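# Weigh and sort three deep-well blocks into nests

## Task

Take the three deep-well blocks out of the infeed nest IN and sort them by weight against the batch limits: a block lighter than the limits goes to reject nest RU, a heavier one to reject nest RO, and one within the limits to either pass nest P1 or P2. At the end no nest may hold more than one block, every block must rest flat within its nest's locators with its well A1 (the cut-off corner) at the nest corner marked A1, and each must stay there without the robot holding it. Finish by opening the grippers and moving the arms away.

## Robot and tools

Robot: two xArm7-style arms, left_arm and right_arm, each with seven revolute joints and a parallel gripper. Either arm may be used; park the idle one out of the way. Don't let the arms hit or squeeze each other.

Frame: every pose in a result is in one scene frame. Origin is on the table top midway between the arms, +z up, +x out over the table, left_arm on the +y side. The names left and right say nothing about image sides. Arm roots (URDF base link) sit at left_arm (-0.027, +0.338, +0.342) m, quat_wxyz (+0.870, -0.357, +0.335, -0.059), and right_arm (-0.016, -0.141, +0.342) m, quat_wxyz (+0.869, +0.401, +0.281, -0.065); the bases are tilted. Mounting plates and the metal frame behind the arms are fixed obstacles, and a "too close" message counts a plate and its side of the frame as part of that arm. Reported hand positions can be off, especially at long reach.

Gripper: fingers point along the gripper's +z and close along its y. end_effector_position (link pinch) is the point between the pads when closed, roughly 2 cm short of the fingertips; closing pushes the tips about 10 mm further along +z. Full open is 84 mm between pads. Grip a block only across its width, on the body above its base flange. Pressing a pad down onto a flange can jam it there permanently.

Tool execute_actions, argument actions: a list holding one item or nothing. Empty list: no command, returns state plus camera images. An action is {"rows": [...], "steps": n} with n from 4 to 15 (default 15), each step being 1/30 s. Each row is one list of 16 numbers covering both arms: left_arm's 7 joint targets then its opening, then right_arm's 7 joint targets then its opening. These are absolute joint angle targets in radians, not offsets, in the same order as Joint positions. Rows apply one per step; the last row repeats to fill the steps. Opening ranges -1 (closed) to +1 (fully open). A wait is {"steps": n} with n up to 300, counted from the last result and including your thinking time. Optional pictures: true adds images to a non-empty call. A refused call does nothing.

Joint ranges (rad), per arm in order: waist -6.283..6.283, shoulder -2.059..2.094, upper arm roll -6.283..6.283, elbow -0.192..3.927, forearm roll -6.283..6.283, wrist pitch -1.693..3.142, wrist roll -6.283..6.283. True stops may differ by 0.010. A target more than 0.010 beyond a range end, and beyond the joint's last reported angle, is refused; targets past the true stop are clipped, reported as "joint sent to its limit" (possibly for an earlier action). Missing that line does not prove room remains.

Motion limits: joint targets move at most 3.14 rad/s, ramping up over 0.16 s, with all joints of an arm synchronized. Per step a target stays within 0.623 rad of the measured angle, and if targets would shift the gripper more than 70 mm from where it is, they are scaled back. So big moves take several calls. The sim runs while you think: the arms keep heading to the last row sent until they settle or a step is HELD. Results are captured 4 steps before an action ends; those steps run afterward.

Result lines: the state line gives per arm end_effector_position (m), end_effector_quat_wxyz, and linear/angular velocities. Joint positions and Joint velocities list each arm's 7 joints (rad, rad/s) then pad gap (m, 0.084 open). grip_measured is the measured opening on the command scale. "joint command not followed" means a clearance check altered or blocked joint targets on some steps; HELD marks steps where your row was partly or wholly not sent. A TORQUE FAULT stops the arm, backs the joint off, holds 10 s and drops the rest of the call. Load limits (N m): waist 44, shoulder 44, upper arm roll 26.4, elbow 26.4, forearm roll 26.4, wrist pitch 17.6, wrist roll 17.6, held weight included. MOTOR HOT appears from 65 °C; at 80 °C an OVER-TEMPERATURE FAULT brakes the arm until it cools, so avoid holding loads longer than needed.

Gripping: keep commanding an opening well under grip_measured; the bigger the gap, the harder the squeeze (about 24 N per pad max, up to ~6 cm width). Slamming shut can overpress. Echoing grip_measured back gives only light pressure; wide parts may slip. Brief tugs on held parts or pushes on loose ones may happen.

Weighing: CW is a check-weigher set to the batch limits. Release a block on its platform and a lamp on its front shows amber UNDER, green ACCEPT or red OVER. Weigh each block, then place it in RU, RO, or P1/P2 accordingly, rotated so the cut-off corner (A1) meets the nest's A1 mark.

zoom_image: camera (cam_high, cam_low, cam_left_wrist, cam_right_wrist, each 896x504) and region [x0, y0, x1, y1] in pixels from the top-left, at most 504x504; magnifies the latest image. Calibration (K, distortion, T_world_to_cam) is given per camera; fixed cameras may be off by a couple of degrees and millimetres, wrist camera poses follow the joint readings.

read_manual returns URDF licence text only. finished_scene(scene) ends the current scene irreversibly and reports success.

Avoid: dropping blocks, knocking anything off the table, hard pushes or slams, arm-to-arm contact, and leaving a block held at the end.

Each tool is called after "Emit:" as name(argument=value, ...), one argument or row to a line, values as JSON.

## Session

Emit:
execute_actions(
  actions=[],
)

Scene clock: 0.00 s of 12600.00 s.
left_arm: end_effector_position=(+0.2459, -0.0316, +0.2174) grip_measured=+1.00 end_effector_quat_wxyz=(+0.285, +0.903, -0.183, +0.263) end_effector_velocity=(+0.000, -0.000, -0.000) end_effector_angular_velocity=(-0.000, +0.000, -0.000) | right_arm: end_effector_position=(+0.5000, -0.7732, +0.1447) grip_measured=+1.00 end_effector_quat_wxyz=(-0.221, +0.708, -0.577, +0.341) end_effector_velocity=(+0.001, +0.000, +0.000) end_effector_angular_velocity=(-0.002, -0.001, +0.002)
Joint positions: left_arm=[-0.515  0.849 -0.22   0.763  2.479  1.219 -2.391  0.084] | right_arm=[-0.076 -0.244 -0.603  1.265  1.749  0.424 -1.394  0.084]
Joint velocities: left_arm=[-0.001  0.     0.     0.001  0.    -0.001 -0.     0.   ] | right_arm=[-0.    -0.     0.001  0.     0.     0.001 -0.002 -0.   ]
camera_calibration (this result's frames):
cam_left_wrist: T_world_to_cam=[[-0.476552, -0.773866, 0.417169, 0.0306048], [-0.801948, 0.188206, -0.566973, 0.394339], [0.360248, -0.60474, -0.71029, 0.178469], [0, 0, 0, 1]] pos_world=[0.26653, 0.0573948, 0.337577]
cam_right_wrist: T_world_to_cam=[[-0.656578, -0.248553, -0.712129, 0.272232], [-0.112589, 0.965863, -0.233307, 0.901373], [0.745808, -0.0730063, -0.662148, -0.204194], [0, 0, 0, 1]] pos_world=[0.432516, -0.817846, 0.268954]

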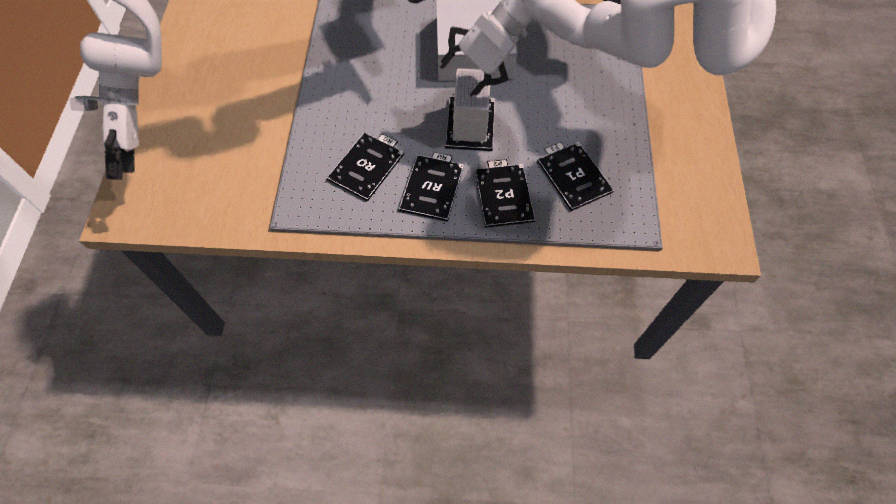

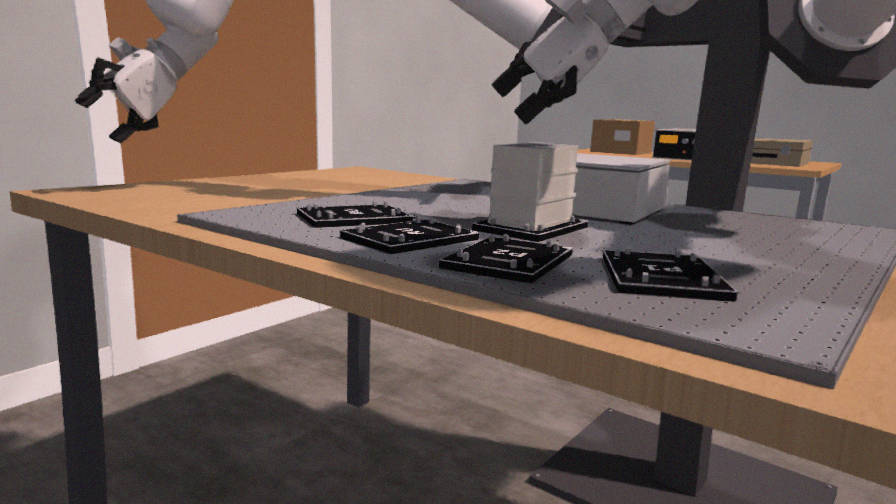

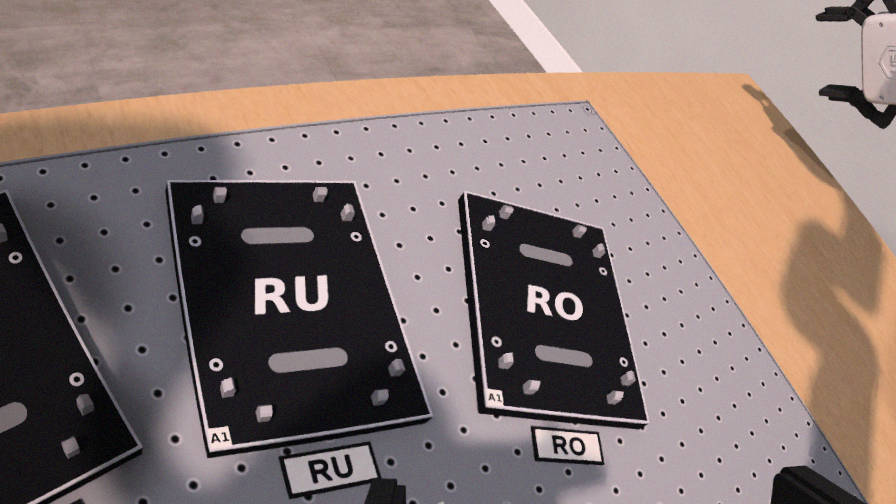

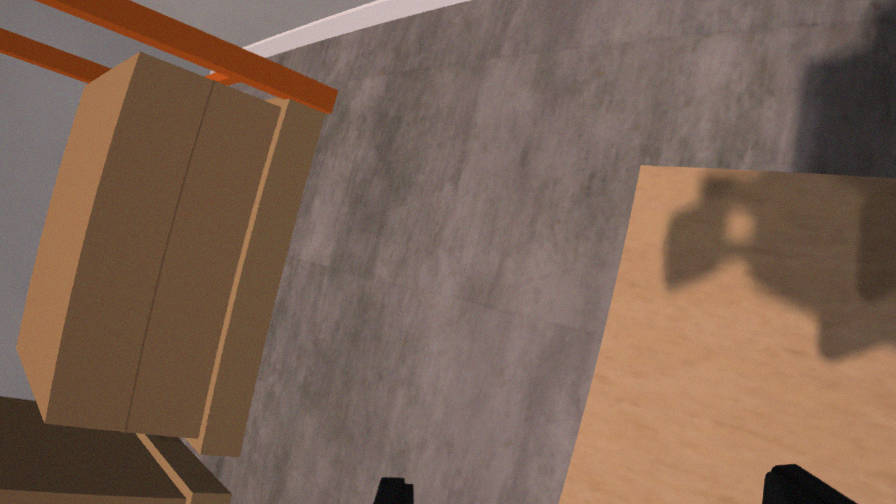

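Emit:
execute_actions(
  actions=[
    {"rows":[[-0.4,0.3,0,1.3,2.0,1.0,-2.2,1,0.2,-0.3,-0.4,1.2,0.8,0.6,-1.2,1]],"steps":15},
  ],
)

Emit:
execute_actions(
  actions=[
    {"rows":[[0.8,0.2,0,1.6,0.8,0.8,-1.9,1,0.4,-0.3,-0.1,1.0,-0.4,0.8,-1.0,1]],"steps":15},
  ],
)

Emit:
execute_actions(
  actions=[
    {"rows":[[2.034,0.3,0,1.6,-0.464,0.786,-1.57,1,0.6,0,0,0.7,-1.5,0.9,-0.92,1]],"steps":15},
  ],
)

Emit:
execute_actions(
  actions=[
    {"steps":30},
  ],
  pictures=true,
)

Scene clock: 1.23 s of 12600.00 s.
left_arm: end_effector_position=(+0.4409, +0.0088, +0.2012) grip_measured=+1.00 end_effector_quat_wxyz=(+0.187, +0.936, -0.037, +0.296) end_effector_velocity=(+0.590, +0.223, -0.009) end_effector_angular_velocity=(+0.230, +0.045, +1.100) | right_arm: end_effector_position=(+0.6084, -0.6522, +0.2016) grip_measured=+1.00 end_effector_quat_wxyz=(-0.345, +0.782, -0.390, +0.342) end_effector_velocity=(+0.252, +0.417, +0.209) end_effector_angular_velocity=(-0.276, -0.525, +1.716)
Joint positions: left_arm=[-0.474  0.653 -0.141  0.955  2.308  1.141 -2.323  0.084] | right_arm=[ 0.063 -0.272 -0.5    1.232  1.36   0.513 -1.296  0.084]
Joint velocities: left_arm=[ 0.129 -0.604  0.243  0.59  -0.517 -0.233  0.205 -0.   ] | right_arm=[ 0.438 -0.089  0.323 -0.097 -1.651  0.275  0.302 -0.   ]
Steps of this call (steps 1 to 26: nothing new was sent; steps 27 to 37: the first 11 steps of this action). Readings (joint positions):
27: left_arm=[-0.515 0.848 -0.220 0.764 2.478 1.218 -2.391] | right_arm=[-0.076 -0.244 -0.603 1.265 1.748 0.424 -1.394]
28: left_arm=[-0.514 0.841 -0.217 0.769 2.469 1.213 -2.387] | right_arm=[-0.073 -0.245 -0.602 1.264 1.738 0.427 -1.390]
30: left_arm=[-0.505 0.799 -0.200 0.809 2.430 1.194 -2.371] | right_arm=[-0.047 -0.253 -0.588 1.257 1.673 0.444 -1.370]
34: left_arm=[-0.487 0.715 -0.166 0.895 2.361 1.164 -2.344] | right_arm=[0.019 -0.263 -0.532 1.242 1.510 0.485 -1.327]
37: the state above

Scene clock: 1.73 s of 12600.00 s.
left_arm: end_effector_position=(+0.6386, +0.2004, +0.1252) grip_measured=+1.00 end_effector_quat_wxyz=(+0.032, +0.953, +0.185, +0.238) end_effector_velocity=(+0.201, +0.516, -0.253) end_effector_angular_velocity=(+0.343, +0.620, +0.991) | right_arm: end_effector_position=(+0.6585, -0.4017, +0.3133) grip_measured=+1.00 end_effector_quat_wxyz=(-0.474, +0.833, -0.006, +0.287) end_effector_velocity=(-0.077, +0.493, +0.207) end_effector_angular_velocity=(-0.295, -0.513, +1.613)
Joint positions: left_arm=[-0.239  0.445 -0.071  1.221  2.005  1.009 -2.169  0.084] | right_arm=[ 0.257 -0.293 -0.289  1.118  0.699  0.669 -1.133  0.084]
Joint velocities: left_arm=[ 0.705 -0.289  0.091  0.448 -0.697 -0.246  0.318 -0.   ] | right_arm=[ 0.35  -0.013  0.464 -0.295 -1.342  0.321  0.324  0.   ]
Steps of this call (steps 1 to 4: the last 4 steps of your previous action; steps 5 to 15: the first 11 steps of this action). Readings (joint positions):
5: left_arm=[-0.452 0.555 -0.102 1.052 2.222 1.102 -2.288] | right_arm=[0.137 -0.287 -0.446 1.215 1.061 0.560 -1.244]
6: left_arm=[-0.441 0.540 -0.100 1.071 2.204 1.093 -2.277] | right_arm=[0.151 -0.290 -0.432 1.209 1.008 0.571 -1.232]
8: left_arm=[-0.398 0.519 -0.098 1.106 2.162 1.072 -2.251] | right_arm=[0.176 -0.291 -0.397 1.188 0.950 0.594 -1.209]
12: left_arm=[-0.308 0.475 -0.080 1.174 2.074 1.035 -2.202] | right_arm=[0.222 -0.292 -0.336 1.148 0.821 0.637 -1.166]
15: the state above

Scene clock: 2.23 s of 12600.00 s.
left_arm: end_effector_position=(+0.6422, +0.4597, +0.0009) grip_measured=+1.00 end_effector_quat_wxyz=(-0.125, +0.925, +0.350, +0.080) end_effector_velocity=(+0.054, +0.265, +0.011) end_effector_angular_velocity=(-0.213, +0.300, +0.762) | right_arm: end_effector_position=(+0.5316, -0.1703, +0.3328) grip_measured=+1.00 end_effector_quat_wxyz=(-0.462, +0.774, +0.408, +0.143) end_effector_velocity=(-0.392, +0.376, -0.054) end_effector_angular_velocity=(-0.485, -0.449, +1.775)
Joint positions: left_arm=[ 0.148  0.362 -0.04   1.404  1.618  0.901 -1.918  0.084] | right_arm=[ 0.436 -0.176 -0.121  0.915  0.066  0.798 -1.011  0.084]
Joint velocities: left_arm=[ 0.634 -0.258 -0.327  0.311 -0.875 -0.224  0.49   0.   ] | right_arm=[ 0.367  0.402  0.27  -0.491 -1.235  0.228  0.201 -0.   ]
Steps of this call (steps 1 to 4: the last 4 steps of your previous action; steps 5 to 15: the first 11 steps of this action). Readings (joint positions):
5: left_arm=[-0.118 0.400 -0.058 1.290 1.886 0.971 -2.119] | right_arm=[0.317 -0.296 -0.211 1.069 0.420 0.723 -1.078]
6: left_arm=[-0.094 0.394 -0.055 1.304 1.861 0.963 -2.101] | right_arm=[0.330 -0.294 -0.197 1.057 0.359 0.733 -1.069]
8: left_arm=[-0.042 0.387 -0.051 1.329 1.808 0.948 -2.053] | right_arm=[0.354 -0.269 -0.179 1.029 0.283 0.746 -1.057]
12: left_arm=[0.067 0.373 -0.042 1.374 1.701 0.921 -1.971] | right_arm=[0.400 -0.216 -0.147 0.964 0.179 0.776 -1.031]
15: the state above

Scene clock: 12.27 s of 12600.00 s.
left_arm: end_effector_position=(+0.6530, +0.4317, +0.0153) grip_measured=+1.00 end_effector_quat_wxyz=(-0.100, +0.929, +0.347, +0.084) end_effector_velocity=(-0.001, -0.000, -0.000) end_effector_angular_velocity=(+0.000, +0.001, -0.001) | right_arm: end_effector_position=(+0.4964, -0.1249, +0.2727) grip_measured=+1.00 end_effector_quat_wxyz=(+0.082, +0.376, +0.915, +0.122) end_effector_velocity=(-0.000, -0.000, -0.001) end_effector_angular_velocity=(-0.000, +0.001, +0.000)
Joint positions: left_arm=[ 0.148  0.362 -0.092  1.404  1.618  0.901 -1.918  0.084] | right_arm=[ 0.6    0.    -0.     0.7   -1.5    0.9   -0.92   0.084]
Joint velocities: left_arm=[-0.     0.     0.001 -0.001  0.    -0.    -0.    -0.   ] | right_arm=[-0.    -0.    -0.001 -0.     0.    -0.001 -0.001 -0.   ]
TORQUE FAULT: the external load on joint 3 (upper arm roll) of the left arm reached its load limit, and that arm stopped for 10 seconds. A torque fault stops only its own arm. That arm ran no command of this call. Joint 3 (upper arm roll) of that arm moved back by up to 3 degrees. That arm holds there, with its grip as last carried out, and accepts commands again: back off and push less far. That arm stops again, at the same cost, whenever a joint's load reaches its limit.
Kept back: nothing.
The stop of the left arm began at step 1 of this call (marked STOPPED below). From that step on that arm followed nothing that you had sent. 4 of its steps, steps kept back included, did not run and will not run. Nothing is kept back now, and the robot has no last target.
Steps of this call (steps 1 to 4: the last 4 steps of your previous action; steps 5 to 30: the robot went on to your last target; steps 31 to 301: the stop continued). Readings (joint positions):
1: left_arm=[0.150 0.357 -0.043 1.411 1.616 0.901 -1.918] | right_arm=[0.448 -0.162 -0.112 0.899 0.023 0.806 -1.004] STOPPED (the left arm)
2: left_arm=[0.152 0.357 -0.046 1.411 1.617 0.903 -1.918] | right_arm=[0.461 -0.149 -0.103 0.882 -0.023 0.814 -0.997]
4: left_arm=[0.152 0.362 -0.073 1.404 1.618 0.903 -1.918] | right_arm=[0.486 -0.122 -0.084 0.849 -0.130 0.829 -0.983]
8: left_arm=[0.144 0.365 -0.096 1.401 1.618 0.900 -1.918] | right_arm=[0.540 -0.064 -0.044 0.778 -0.439 0.863 -0.953]
301: the state above
camera_calibration (this result's frames):
cam_left_wrist: T_world_to_cam=[[0.66486, -0.735499, -0.130394, -0.0861142], [-0.743401, -0.634485, -0.211623, 0.830519], [0.0729155, 0.237634, -0.968614, -0.00369464], [0, 0, 0, 1]] pos_world=[0.674932, 0.464493, 0.160949]
cam_right_wrist: T_world_to_cam=[[0.663339, 0.697233, 0.27175, -0.283258], [0.709881, -0.701198, 0.0662632, -0.393595], [0.236752, 0.148955, -0.960084, 0.292218], [0, 0, 0, 1]] pos_world=[0.398119, -0.122019, 0.38361]

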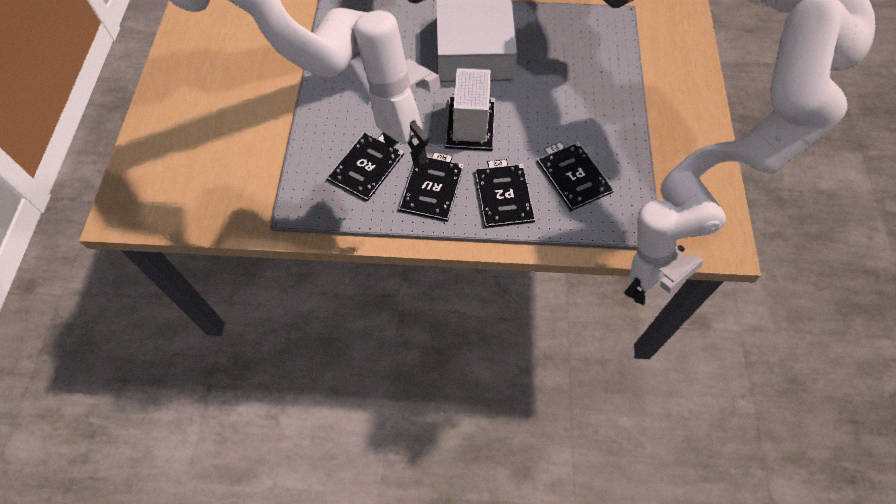

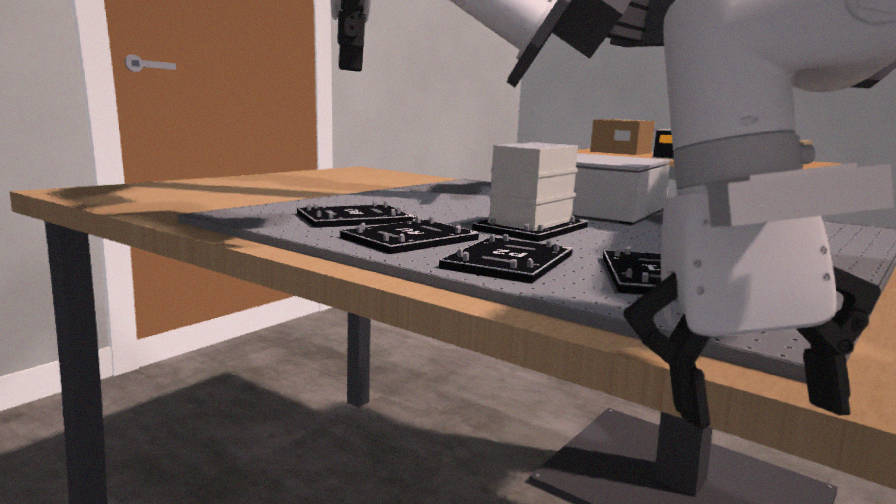

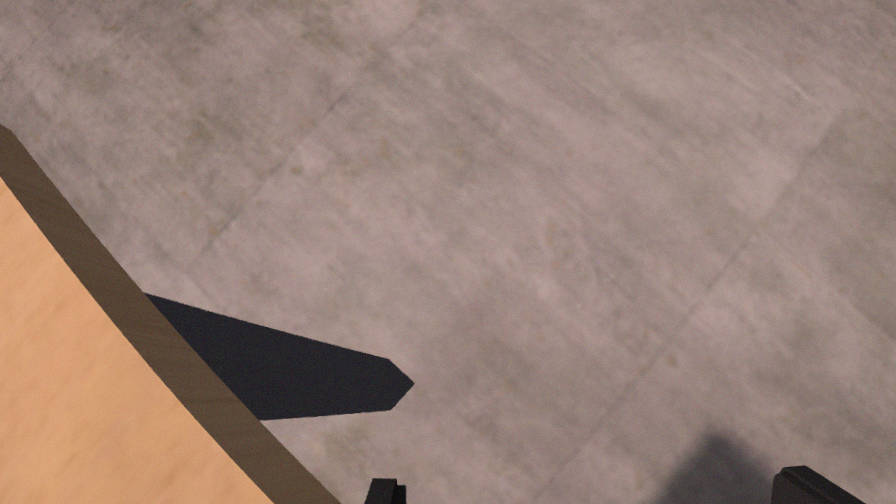

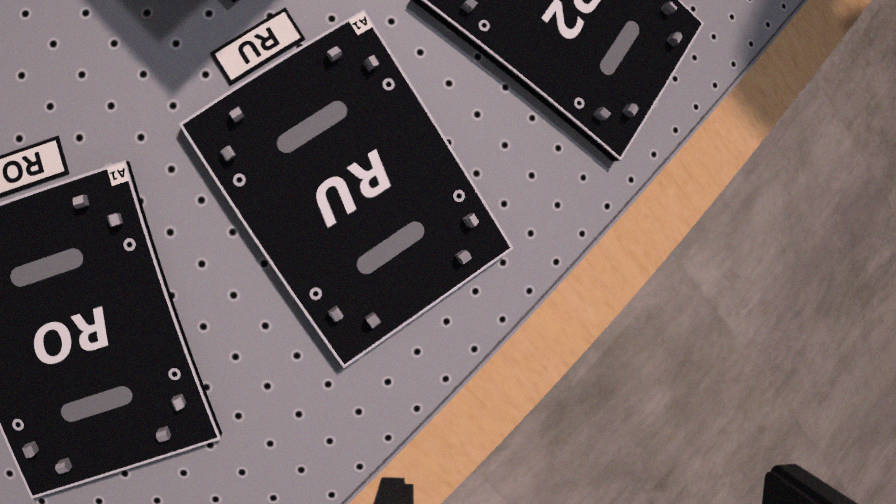

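Emit:
execute_actions(
  actions=[
    {"rows":[[0.148,0.1,0,2.6,1.618,0.6,-1.918,1,0.9,0.5,0,0.6,-1.4,0.97,-0.92,1]],"steps":15},
  ],
)

Emit:
execute_actions(
  actions=[
    {"steps":40},
  ],
)

Emit:
execute_actions(
  actions=[
    {"rows":[[2.034,0.1,0,2.6,-0.464,0.786,-1.57,1,0.8786,0.7206,0,0.623,-1.4378,1.0076,-0.921,1]],"steps":15},
  ],
)

Emit:
execute_actions(
  actions=[
    {"steps":30},
  ],
  pictures=true,
)

Scene clock: 12.80 s of 12600.00 s.
left_arm: end_effector_position=(+0.7908, +0.5331, +0.0988) grip_measured=+1.00 end_effector_quat_wxyz=(-0.063, +0.873, +0.439, +0.202) end_effector_velocity=(+0.382, +0.358, +0.329) end_effector_angular_velocity=(+0.094, -0.867, +0.544) | right_arm: end_effector_position=(+0.3601, -0.0179, +0.2540) grip_measured=+1.00 end_effector_quat_wxyz=(+0.031, +0.203, +0.974, +0.092) end_effector_velocity=(-0.512, +0.234, -0.069) end_effector_angular_velocity=(-0.325, +0.186, +1.288)
Joint positions: left_arm=[ 0.148  0.275 -0.061  1.642  1.618  0.801 -1.918  0.084] | right_arm=[ 0.783  0.304  0.001  0.639 -1.439  0.942 -0.92   0.084]
Joint velocities: left_arm=[ 0.001 -0.244  0.082  0.781  0.001 -0.26   0.     0.   ] | right_arm=[ 0.624  1.042  0.009 -0.22   0.207  0.141 -0.002 -0.   ]
Steps of this call (steps 1 to 5: nothing new was sent; steps 6 to 16: the first 11 steps of this action). Readings (joint positions):
6: left_arm=[0.148 0.362 -0.092 1.405 1.618 0.900 -1.918] | right_arm=[0.601 0.001 -0.000 0.700 -1.500 0.900 -0.920]
7: left_arm=[0.148 0.360 -0.091 1.412 1.618 0.895 -1.918] | right_arm=[0.606 0.008 -0.002 0.700 -1.498 0.902 -0.920]
9: left_arm=[0.148 0.344 -0.083 1.458 1.618 0.870 -1.918] | right_arm=[0.640 0.065 -0.005 0.694 -1.486 0.911 -0.920]
13: left_arm=[0.148 0.300 -0.070 1.565 1.618 0.828 -1.918] | right_arm=[0.721 0.202 0.000 0.660 -1.459 0.928 -0.920]
16: the state above

Scene clock: 14.13 s of 12600.00 s.
left_arm: end_effector_position=(+0.9027, +0.9393, +0.6209) grip_measured=+1.00 end_effector_quat_wxyz=(-0.001, +0.527, +0.599, +0.603) end_effector_velocity=(+0.042, -0.050, -0.088) end_effector_angular_velocity=(-0.032, +0.117, -0.081) | right_arm: end_effector_position=(+0.2652, +0.0086, +0.2384) grip_measured=+1.00 end_effector_quat_wxyz=(+0.017, +0.086, +0.995, +0.055) end_effector_velocity=(+0.000, -0.001, -0.001) end_effector_angular_velocity=(-0.002, +0.001, -0.001)
Joint positions: left_arm=[ 0.148  0.1   -0.     2.598  1.618  0.6   -1.918  0.084] | right_arm=[ 0.9    0.5   -0.     0.6   -1.4    0.97  -0.92   0.084]
Joint velocities: left_arm=[ 0.001  0.078  0.003 -0.067  0.001  0.    -0.     0.   ] | right_arm=[-0.     0.    -0.002  0.     0.001  0.    -0.    -0.   ]
Kept back: nothing.
Steps of this call (steps 1 to 4: the last 4 steps of your previous action; steps 5 to 40: the robot went on to your last target). Readings (joint positions):
1: left_arm=[0.148 0.267 -0.059 1.668 1.618 0.792 -1.918] | right_arm=[0.803 0.339 0.001 0.632 -1.432 0.947 -0.920]
2: left_arm=[0.148 0.260 -0.056 1.694 1.618 0.784 -1.918] | right_arm=[0.825 0.375 0.001 0.625 -1.425 0.952 -0.920]
4: left_arm=[0.148 0.246 -0.051 1.746 1.618 0.768 -1.918] | right_arm=[0.866 0.444 0.001 0.611 -1.411 0.962 -0.920]
8: left_arm=[0.148 0.221 -0.043 1.852 1.618 0.740 -1.918] | right_arm=[0.899 0.500 0.002 0.596 -1.400 0.969 -0.920]
40: the state above

Scene clock: 14.50 s of 12600.00 s.
left_arm: end_effector_position=(+0.8156, +1.0555, +0.5358) grip_measured=+1.00 end_effector_quat_wxyz=(-0.131, +0.529, +0.661, +0.516) end_effector_velocity=(-0.362, +0.379, -0.183) end_effector_angular_velocity=(-0.195, +0.554, +0.796) | right_arm: end_effector_position=(+0.2012, +0.0052, +0.1897) grip_measured=+1.00 end_effector_quat_wxyz=(-0.001, -0.001, +1.000, -0.001) end_effector_velocity=(+0.061, +0.035, +0.024) end_effector_angular_velocity=(+0.077, -0.063, -0.112)
Joint positions: left_arm=[ 0.534  0.104  0.     2.596  1.232  0.693 -1.744  0.084] | right_arm=[ 0.878  0.722 -0.     0.622 -1.438  1.007 -0.921  0.084]
Joint velocities: left_arm=[ 1.339 -0.007  0.002  0.01  -1.333  0.228  0.422 -0.   ] | right_arm=[ 0.008 -0.062  0.011  0.086 -0.006  0.002  0.001  0.   ]
Steps of this call (steps 1 to 11: the first 11 steps of this action). Readings (joint positions):
1: left_arm=[0.149 0.103 -0.000 2.596 1.617 0.600 -1.917] | right_arm=[0.900 0.501 0.000 0.600 -1.400 0.970 -0.920]
2: left_arm=[0.158 0.104 -0.001 2.595 1.607 0.602 -1.911] | right_arm=[0.899 0.509 0.000 0.602 -1.402 0.972 -0.920]
4: left_arm=[0.224 0.104 -0.003 2.595 1.538 0.621 -1.873] | right_arm=[0.893 0.575 0.001 0.615 -1.414 0.984 -0.920]
8: left_arm=[0.401 0.104 -0.000 2.596 1.364 0.667 -1.791] | right_arm=[0.879 0.720 -0.001 0.614 -1.436 1.006 -0.921]
11: the state above

Scene clock: 15.50 s of 12600.00 s.
left_arm: end_effector_position=(+0.4271, +1.2831, +0.6451) grip_measured=+1.00 end_effector_quat_wxyz=(-0.178, +0.179, +0.841, +0.478) end_effector_velocity=(-0.169, +0.021, +0.256) end_effector_angular_velocity=(+0.278, -0.735, +0.252) | right_arm: end_effector_position=(+0.2023, +0.0058, +0.1901) grip_measured=+1.00 end_effector_quat_wxyz=(-0.000, +0.000, +1.000, +0.000) end_effector_velocity=(-0.000, +0.000, -0.000) end_effector_angular_velocity=(+0.000, +0.000, -0.001)
Joint positions: left_arm=[ 1.98   0.1    0.001  2.6   -0.383  0.784 -1.573  0.084] | right_arm=[ 0.879  0.721  0.     0.623 -1.438  1.008 -0.921  0.084]
Joint velocities: left_arm=[ 1.026 -0.004  0.02   0.006 -1.464  0.023  0.054  0.   ] | right_arm=[-0.001  0.    -0.     0.    -0.001 -0.001  0.001 -0.   ]
Kept back: nothing.
Steps of this call (steps 1 to 4: the last 4 steps of your previous action; steps 5 to 30: the robot went on to your last target). Readings (joint positions):
1: left_arm=[0.578 0.103 0.001 2.596 1.187 0.700 -1.730] | right_arm=[0.879 0.720 0.000 0.624 -1.438 1.007 -0.921]
2: left_arm=[0.624 0.103 0.001 2.597 1.142 0.707 -1.717] | right_arm=[0.879 0.719 0.000 0.625 -1.438 1.008 -0.921]
4: left_arm=[0.715 0.103 0.001 2.597 1.050 0.720 -1.695] | right_arm=[0.879 0.719 0.000 0.624 -1.438 1.008 -0.921]
8: left_arm=[0.903 0.102 0.000 2.598 0.863 0.739 -1.658] | right_arm=[0.879 0.720 0.000 0.623 -1.438 1.008 -0.921]
30: the state above
camera_calibration (this result's frames):
cam_left_wrist: T_world_to_cam=[[0.466909, 0.483276, 0.740567, -1.26874], [0.876563, -0.142361, -0.45975, 0.172758], [-0.116759, 0.863816, -0.490092, -0.610607], [0, 0, 0, 1]] pos_world=[0.369661, 1.1652, 0.719762]
cam_right_wrist: T_world_to_cam=[[-0.0113288, 0.999863, -0.0120981, 0.0318843], [0.999922, 0.0113912, 0.00510189, -0.138801], [0.005239, -0.0120393, -0.999914, 0.318469], [0, 0, 0, 1]] pos_world=[0.137483, -0.0264647, 0.319536]

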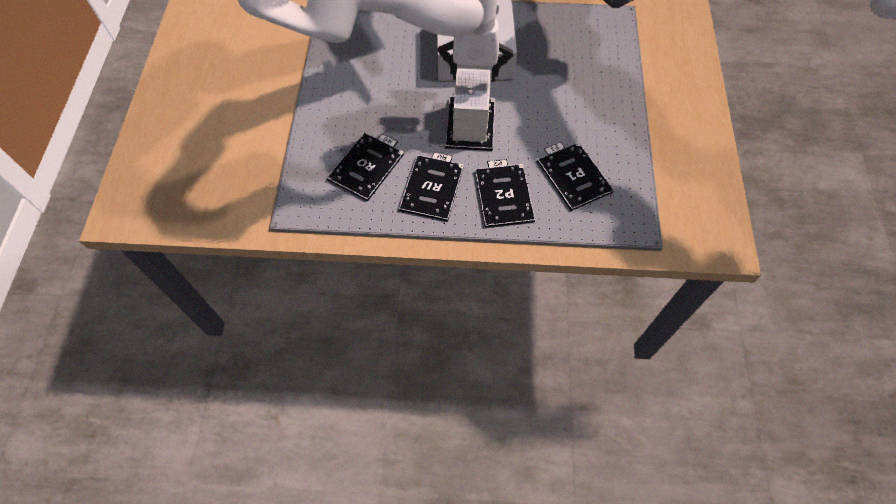

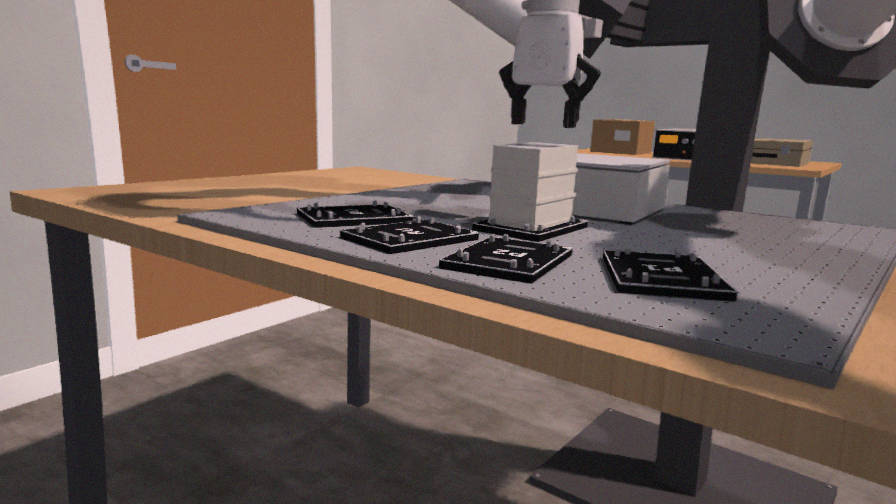

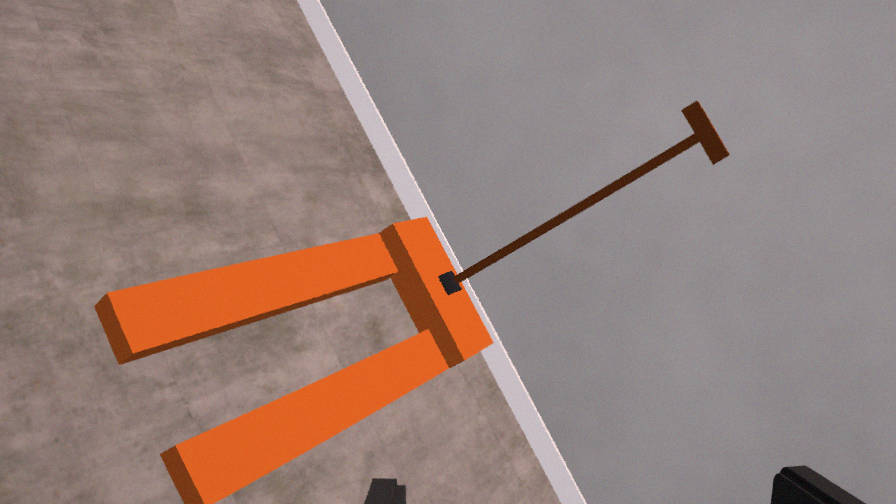

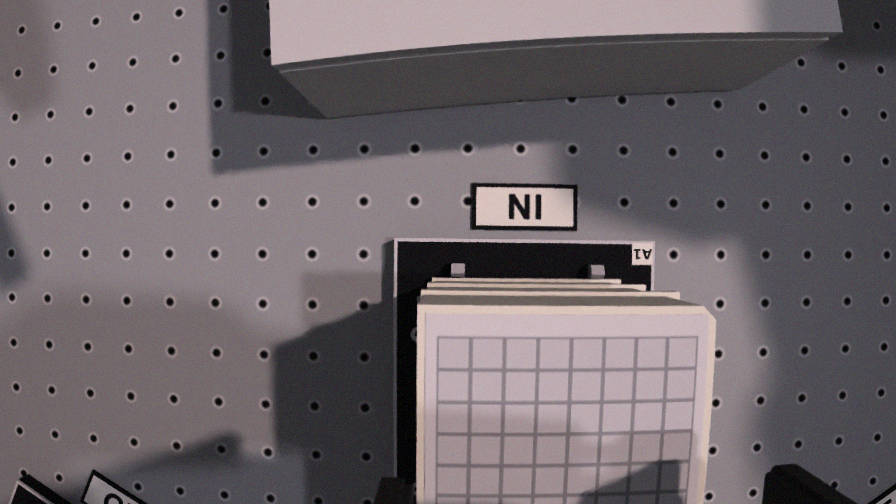

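Emit:
execute_actions(
  actions=[
    {"rows":[[2.034,0.1,0,1.501,-0.464,0.786,-1.57,1,0.788,0.775,0,0.649,-1.548,1.016,-0.885,1]],"steps":15},
  ],
)

Emit:
execute_actions(
  actions=[
    {"steps":25},
  ],
  pictures=true,
)

Scene clock: 16.17 s of 12600.00 s.
left_arm: end_effector_position=(+0.2824, +1.3007, +0.5466) grip_measured=+1.00 end_effector_quat_wxyz=(-0.200, +0.074, +0.900, +0.379) end_effector_velocity=(-0.456, -0.033, -0.367) end_effector_angular_velocity=(-0.637, -0.022, +0.792) | right_arm: end_effector_position=(+0.2039, +0.0056, +0.1620) grip_measured=+1.00 end_effector_quat_wxyz=(+0.001, +0.000, +1.000, +0.001) end_effector_velocity=(+0.005, +0.010, +0.010) end_effector_angular_velocity=(+0.027, -0.016, +0.001)
Joint positions: left_arm=[ 2.032  0.1   -0.001  2.29  -0.463  0.786 -1.57   0.084] | right_arm=[ 0.788  0.775  0.001  0.649 -1.548  1.016 -0.885  0.084]
Joint velocities: left_arm=[ 0.002  0.008 -0.001 -1.009 -0.001  0.    -0.    -0.   ] | right_arm=[ 0.013 -0.008  0.016  0.006 -0.001 -0.002  0.001 -0.   ]
Steps of this call (steps 1 to 9: the robot went on to your last target; steps 10 to 20: the first 11 steps of this action). Readings (joint positions):
10: left_arm=[2.032 0.100 -0.001 2.599 -0.463 0.786 -1.570] | right_arm=[0.878 0.721 0.000 0.623 -1.439 1.008 -0.921]
11: left_arm=[2.032 0.098 -0.001 2.591 -0.463 0.785 -1.570] | right_arm=[0.871 0.725 0.002 0.626 -1.449 1.008 -0.917]
13: left_arm=[2.032 0.092 -0.001 2.534 -0.463 0.784 -1.570] | right_arm=[0.826 0.752 0.004 0.640 -1.505 1.012 -0.899]
17: left_arm=[2.032 0.100 -0.001 2.390 -0.463 0.786 -1.570] | right_arm=[0.786 0.776 -0.004 0.648 -1.547 1.017 -0.886]
20: the state above

Scene clock: 17.00 s of 12600.00 s.
left_arm: end_effector_position=(-0.0271, +1.1059, +0.2935) grip_measured=+1.00 end_effector_quat_wxyz=(-0.274, -0.158, +0.946, +0.073) end_effector_velocity=(-0.031, -0.045, -0.025) end_effector_angular_velocity=(-0.061, +0.001, +0.081) | right_arm: end_effector_position=(+0.2040, +0.0053, +0.1616) grip_measured=+1.00 end_effector_quat_wxyz=(+0.001, +0.000, +1.000, +0.000) end_effector_velocity=(-0.000, +0.000, +0.000) end_effector_angular_velocity=(+0.000, +0.001, -0.000)
Joint positions: left_arm=[ 2.034  0.104  0.     1.502 -0.464  0.788 -1.57   0.084] | right_arm=[ 0.788  0.775  0.     0.649 -1.548  1.016 -0.885  0.084]
Joint velocities: left_arm=[ 0.    -0.002  0.001 -0.111 -0.    -0.008  0.     0.   ] | right_arm=[-0.001 -0.     0.001 -0.     0.    -0.     0.    -0.   ]
Kept back: nothing.
Steps of this call (steps 1 to 4: the last 4 steps of your previous action; steps 5 to 25: the robot went on to your last target). Readings (joint positions):
1: left_arm=[2.032 0.100 -0.001 2.257 -0.463 0.786 -1.570] | right_arm=[0.789 0.775 0.001 0.649 -1.548 1.016 -0.885]
2: left_arm=[2.032 0.101 -0.001 2.223 -0.463 0.786 -1.570] | right_arm=[0.789 0.775 0.001 0.649 -1.548 1.016 -0.885]
4: left_arm=[2.033 0.101 -0.001 2.155 -0.463 0.786 -1.570] | right_arm=[0.789 0.775 0.001 0.649 -1.548 1.016 -0.885]
8: left_arm=[2.033 0.101 -0.000 2.020 -0.463 0.786 -1.570] | right_arm=[0.788 0.775 0.000 0.649 -1.548 1.016 -0.885]
25: the state above
camera_calibration (this result's frames):
cam_left_wrist: T_world_to_cam=[[-0.26515, 0.938397, 0.221601, -1.0815], [0.807541, 0.341703, -0.480746, -0.14702], [-0.526852, 0.0514817, -0.848397, 0.309505], [0, 0, 0, 1]] pos_world=[-0.00497125, 1.04918, 0.431564]
cam_right_wrist: T_world_to_cam=[[-0.0106526, 0.999877, -0.0115002, 0.0318252], [0.99992, 0.0107307, 0.00674996, -0.140689], [0.00687254, -0.0114273, -0.999911, 0.289605], [0, 0, 0, 1]] pos_world=[0.139027, -0.0270022, 0.290894]

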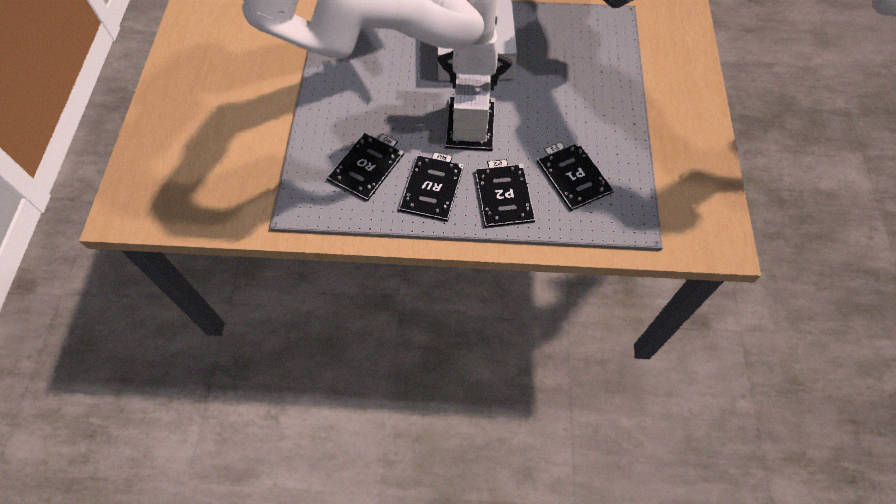

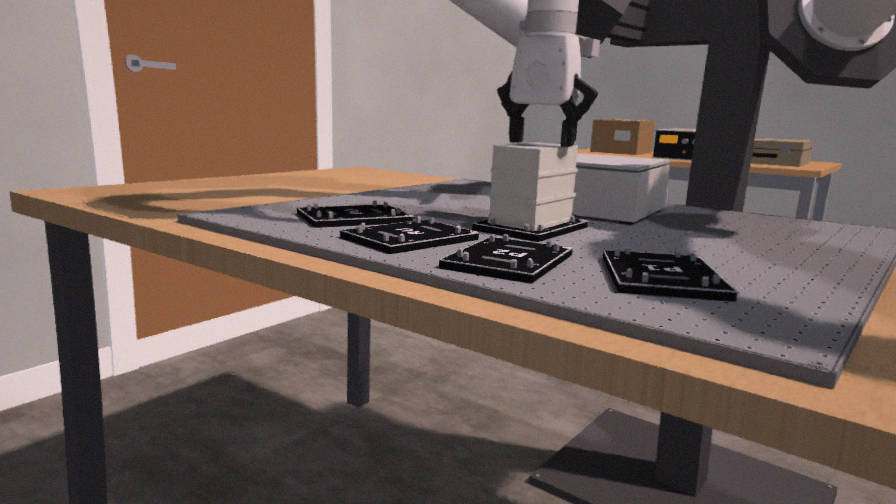

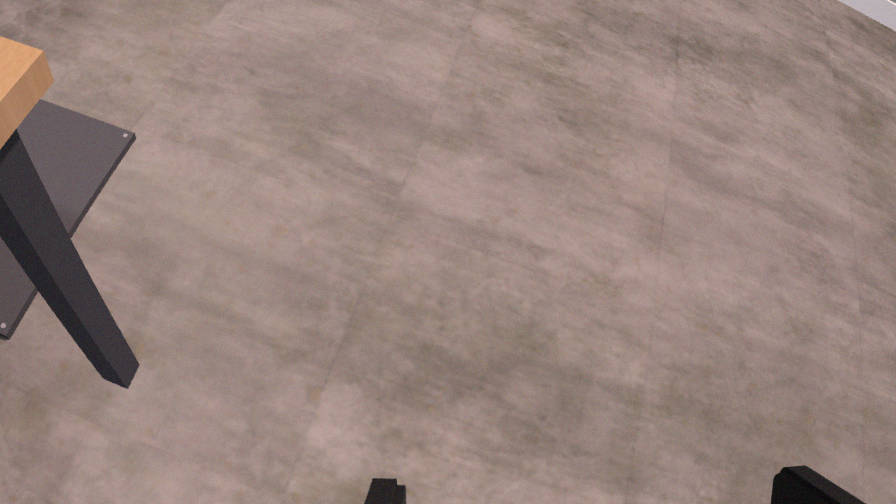

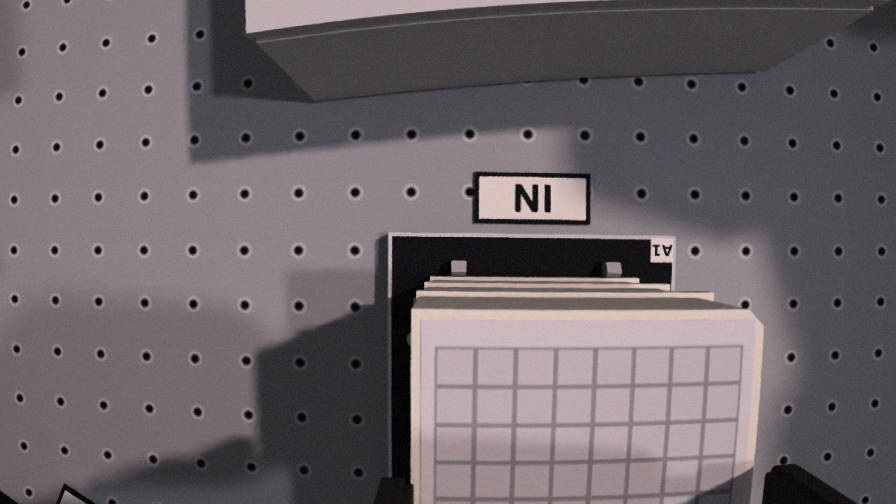

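Emit:
execute_actions(
  actions=[
    {"rows":[[2.034,1,0,1.501,-0.464,0.786,-1.57,1,0.788,0.775,0,0.649,-1.548,1.016,-0.872,1],[2.034,1,0,1.501,-0.464,0.786,-1.57,1,0.772,0.784,0,0.654,-1.566,1.018,-0.867,1],[2.034,1,0,1.501,-0.464,0.786,-1.57,1,0.772,0.784,0,0.654,-1.566,1.018,-0.867,1],[2.034,1,0,1.501,-0.464,0.786,-1.57,1,0.756,0.7935,0,0.659,-1.584,1.019,-0.862,1],[2.034,1,0,1.501,-0.464,0.786,-1.57,1,0.756,0.7935,0,0.659,-1.584,1.019,-0.862,1],[2.034,1,0,1.501,-0.464,0.786,-1.57,1,0.7405,0.803,0,0.664,-1.601,1.021,-0.858,1],[2.034,1,0,1.501,-0.464,0.786,-1.57,1,0.7405,0.803,0,0.664,-1.601,1.021,-0.858,1],[2.034,1,0,1.501,-0.464,0.786,-1.57,1,0.725,0.8125,0,0.669,-1.619,1.0225,-0.853,1],[2.034,1,0,1.501,-0.464,0.786,-1.57,1,0.725,0.8125,0,0.669,-1.619,1.0225,-0.853,1],[2.034,1,0,1.501,-0.464,0.786,-1.57,1,0.7095,0.822,0,0.6745,-1.636,1.024,-0.849,1],[2.034,1,0,1.501,-0.464,0.786,-1.57,1,0.7095,0.822,0,0.6745,-1.636,1.024,-0.849,1],[2.034,1,0,1.501,-0.464,0.786,-1.57,1,0.694,0.8315,0,0.68,-1.653,1.026,-0.845,1]],"steps":15},
  ],
)

Emit:
execute_actions(
  actions=[
    {"steps":20},
  ],
  pictures=true,
)

Scene clock: 17.73 s of 12600.00 s.
left_arm: end_effector_position=(-0.1445, +1.0197, +0.1968) grip_measured=+1.00 end_effector_quat_wxyz=(-0.289, -0.232, +0.928, -0.035) end_effector_velocity=(-0.360, -0.362, -0.299) end_effector_angular_velocity=(-0.564, -0.021, +0.702) | right_arm: end_effector_position=(+0.2031, +0.0081, +0.1518) grip_measured=+1.00 end_effector_quat_wxyz=(+0.005, +0.003, +1.000, +0.006) end_effector_velocity=(-0.005, +0.014, -0.018) end_effector_angular_velocity=(+0.035, -0.037, +0.019)
Joint positions: left_arm=[ 2.034  0.37   0.     1.502 -0.464  0.786 -1.57   0.084] | right_arm=[ 0.734  0.801  0.023  0.659 -1.609  1.034 -0.854  0.084]
Joint velocities: left_arm=[ 0.     0.882  0.001 -0.017  0.     0.002  0.    -0.   ] | right_arm=[-0.192  0.077  0.136  0.027 -0.168  0.11   0.061  0.   ]
Steps of this call (steps 1 to 11: the robot went on to your last target; steps 12 to 22: the first 11 steps of this action). Readings (joint positions):
12: left_arm=[2.034 0.100 -0.000 1.502 -0.464 0.786 -1.570] | right_arm=[0.788 0.775 -0.000 0.649 -1.548 1.016 -0.884]
13: left_arm=[2.034 0.108 -0.000 1.504 -0.464 0.785 -1.570] | right_arm=[0.788 0.775 0.000 0.649 -1.549 1.016 -0.880]
15: left_arm=[2.034 0.158 -0.000 1.512 -0.464 0.783 -1.570] | right_arm=[0.778 0.781 0.001 0.653 -1.560 1.017 -0.871]
19: left_arm=[2.034 0.283 -0.000 1.502 -0.464 0.786 -1.570] | right_arm=[0.752 0.793 0.012 0.657 -1.589 1.025 -0.860]
22: the state above

Scene clock: 27.80 s of 12600.00 s.
left_arm: end_effector_position=(-0.3210, +0.6827, +0.0449) grip_measured=+1.00 end_effector_quat_wxyz=(-0.305, -0.388, +0.822, -0.285) end_effector_velocity=(-0.001, +0.000, +0.000) end_effector_angular_velocity=(+0.000, +0.002, -0.001) | right_arm: end_effector_position=(+0.1981, +0.0260, +0.1690) grip_measured=+1.00 end_effector_quat_wxyz=(+0.009, -0.007, +0.999, +0.031) end_effector_velocity=(+0.000, +0.000, +0.000) end_effector_angular_velocity=(+0.001, -0.001, -0.000)
Joint positions: left_arm=[ 2.034  1.    -0.     1.501 -0.464  0.786 -1.57   0.084] | right_arm=[ 0.728  0.803  0.079  0.66  -1.614  1.037 -0.852  0.084]
Joint velocities: left_arm=[-0.     0.     0.001  0.    -0.    -0.001 -0.    -0.   ] | right_arm=[ 0.001 -0.     0.    -0.    -0.    -0.     0.     0.   ]
TORQUE FAULT: the external load on joint 3 (upper arm roll) of the right arm reached its load limit, and that arm stopped for 10 seconds. A torque fault stops only its own arm. That arm's remaining commands of this call were not run. Joint 3 (upper arm roll) of that arm moved back by up to 3 degrees. That arm holds there, with its grip as last carried out, and accepts commands again: back off and push less far. That arm stops again, at the same cost, whenever a joint's load reaches its limit.
Kept back: nothing.
The stop of the right arm began at step 2 of this call (marked STOPPED below). From that step on that arm followed nothing that you had sent. 3 of its steps, steps kept back included, did not run and will not run. Nothing is kept back now, and the robot has no last target.
Steps of this call (steps 1 to 4: the last 4 steps of your previous action; steps 5 to 20: the robot went on to your last target; steps 21 to 302: the stop continued). Readings (joint positions):
1: left_arm=[2.034 0.399 0.000 1.501 -0.464 0.786 -1.570] | right_arm=[0.728 0.803 0.027 0.660 -1.614 1.037 -0.852]
2: left_arm=[2.034 0.429 0.000 1.501 -0.464 0.786 -1.570] | right_arm=[0.728 0.801 0.034 0.657 -1.610 1.043 -0.852] STOPPED (the right arm)
4: left_arm=[2.034 0.487 0.000 1.501 -0.464 0.786 -1.570] | right_arm=[0.726 0.801 0.053 0.659 -1.608 1.045 -0.851]
8: left_arm=[2.034 0.603 0.000 1.501 -0.464 0.786 -1.570] | right_arm=[0.726 0.804 0.078 0.666 -1.613 1.040 -0.851]
302: the state above
camera_calibration (this result's frames):
cam_left_wrist: T_world_to_cam=[[-0.815042, 0.531025, -0.231772, -0.585204], [0.513807, 0.477545, -0.712708, -0.0611613], [-0.267784, -0.699974, -0.662064, 0.553364], [0, 0, 0, 1]] pos_world=[-0.297359, 0.727305, 0.187138]
cam_right_wrist: T_world_to_cam=[[-0.0263043, 0.998455, 0.0489448, 0.00401445], [0.999402, 0.0251666, 0.0237168, -0.138185], [0.0224484, 0.0495394, -0.99852, 0.292351], [0, 0, 0, 1]] pos_world=[0.131645, -0.0150135, 0.294999]

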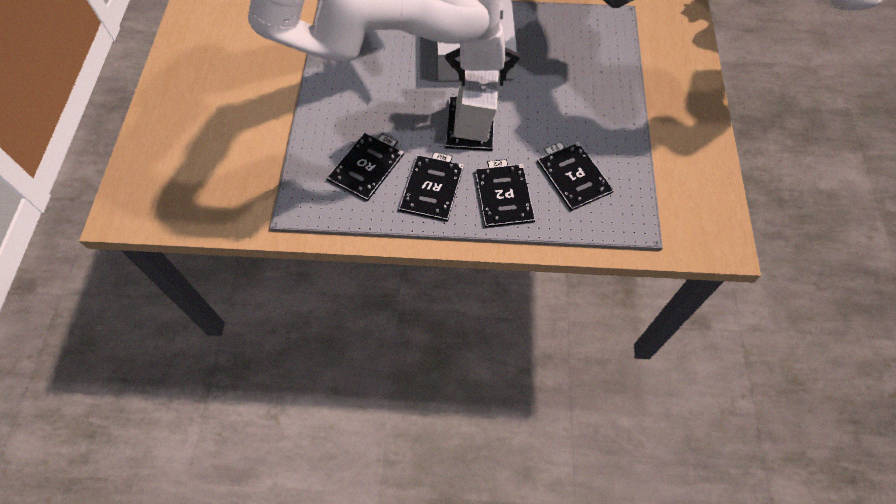

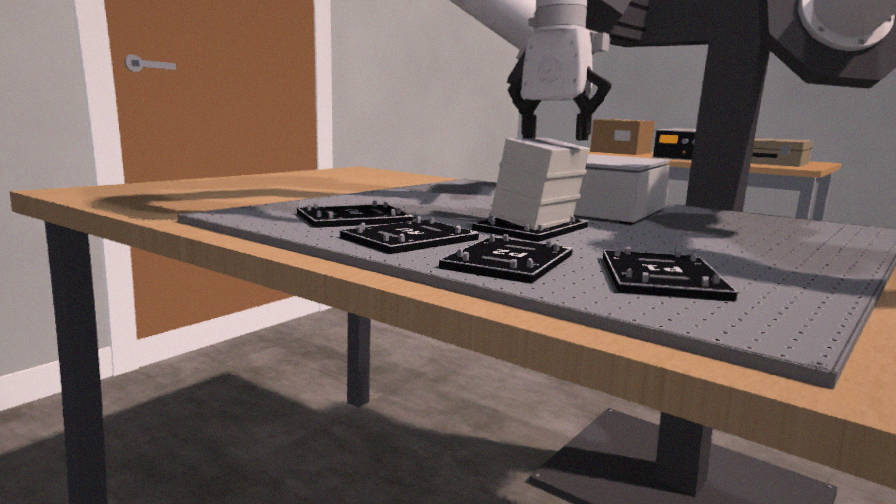

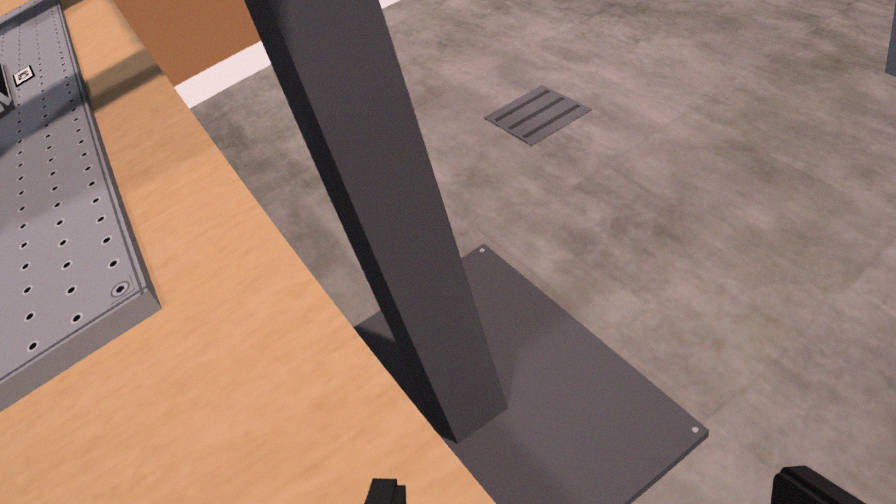

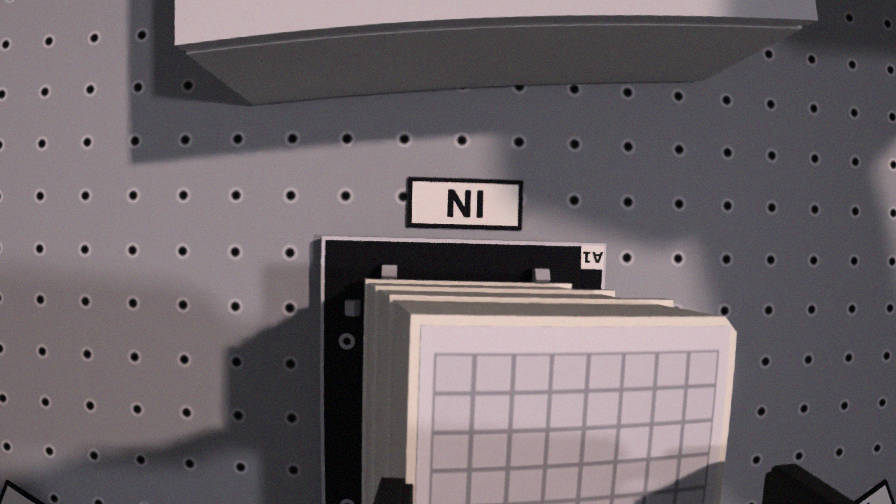

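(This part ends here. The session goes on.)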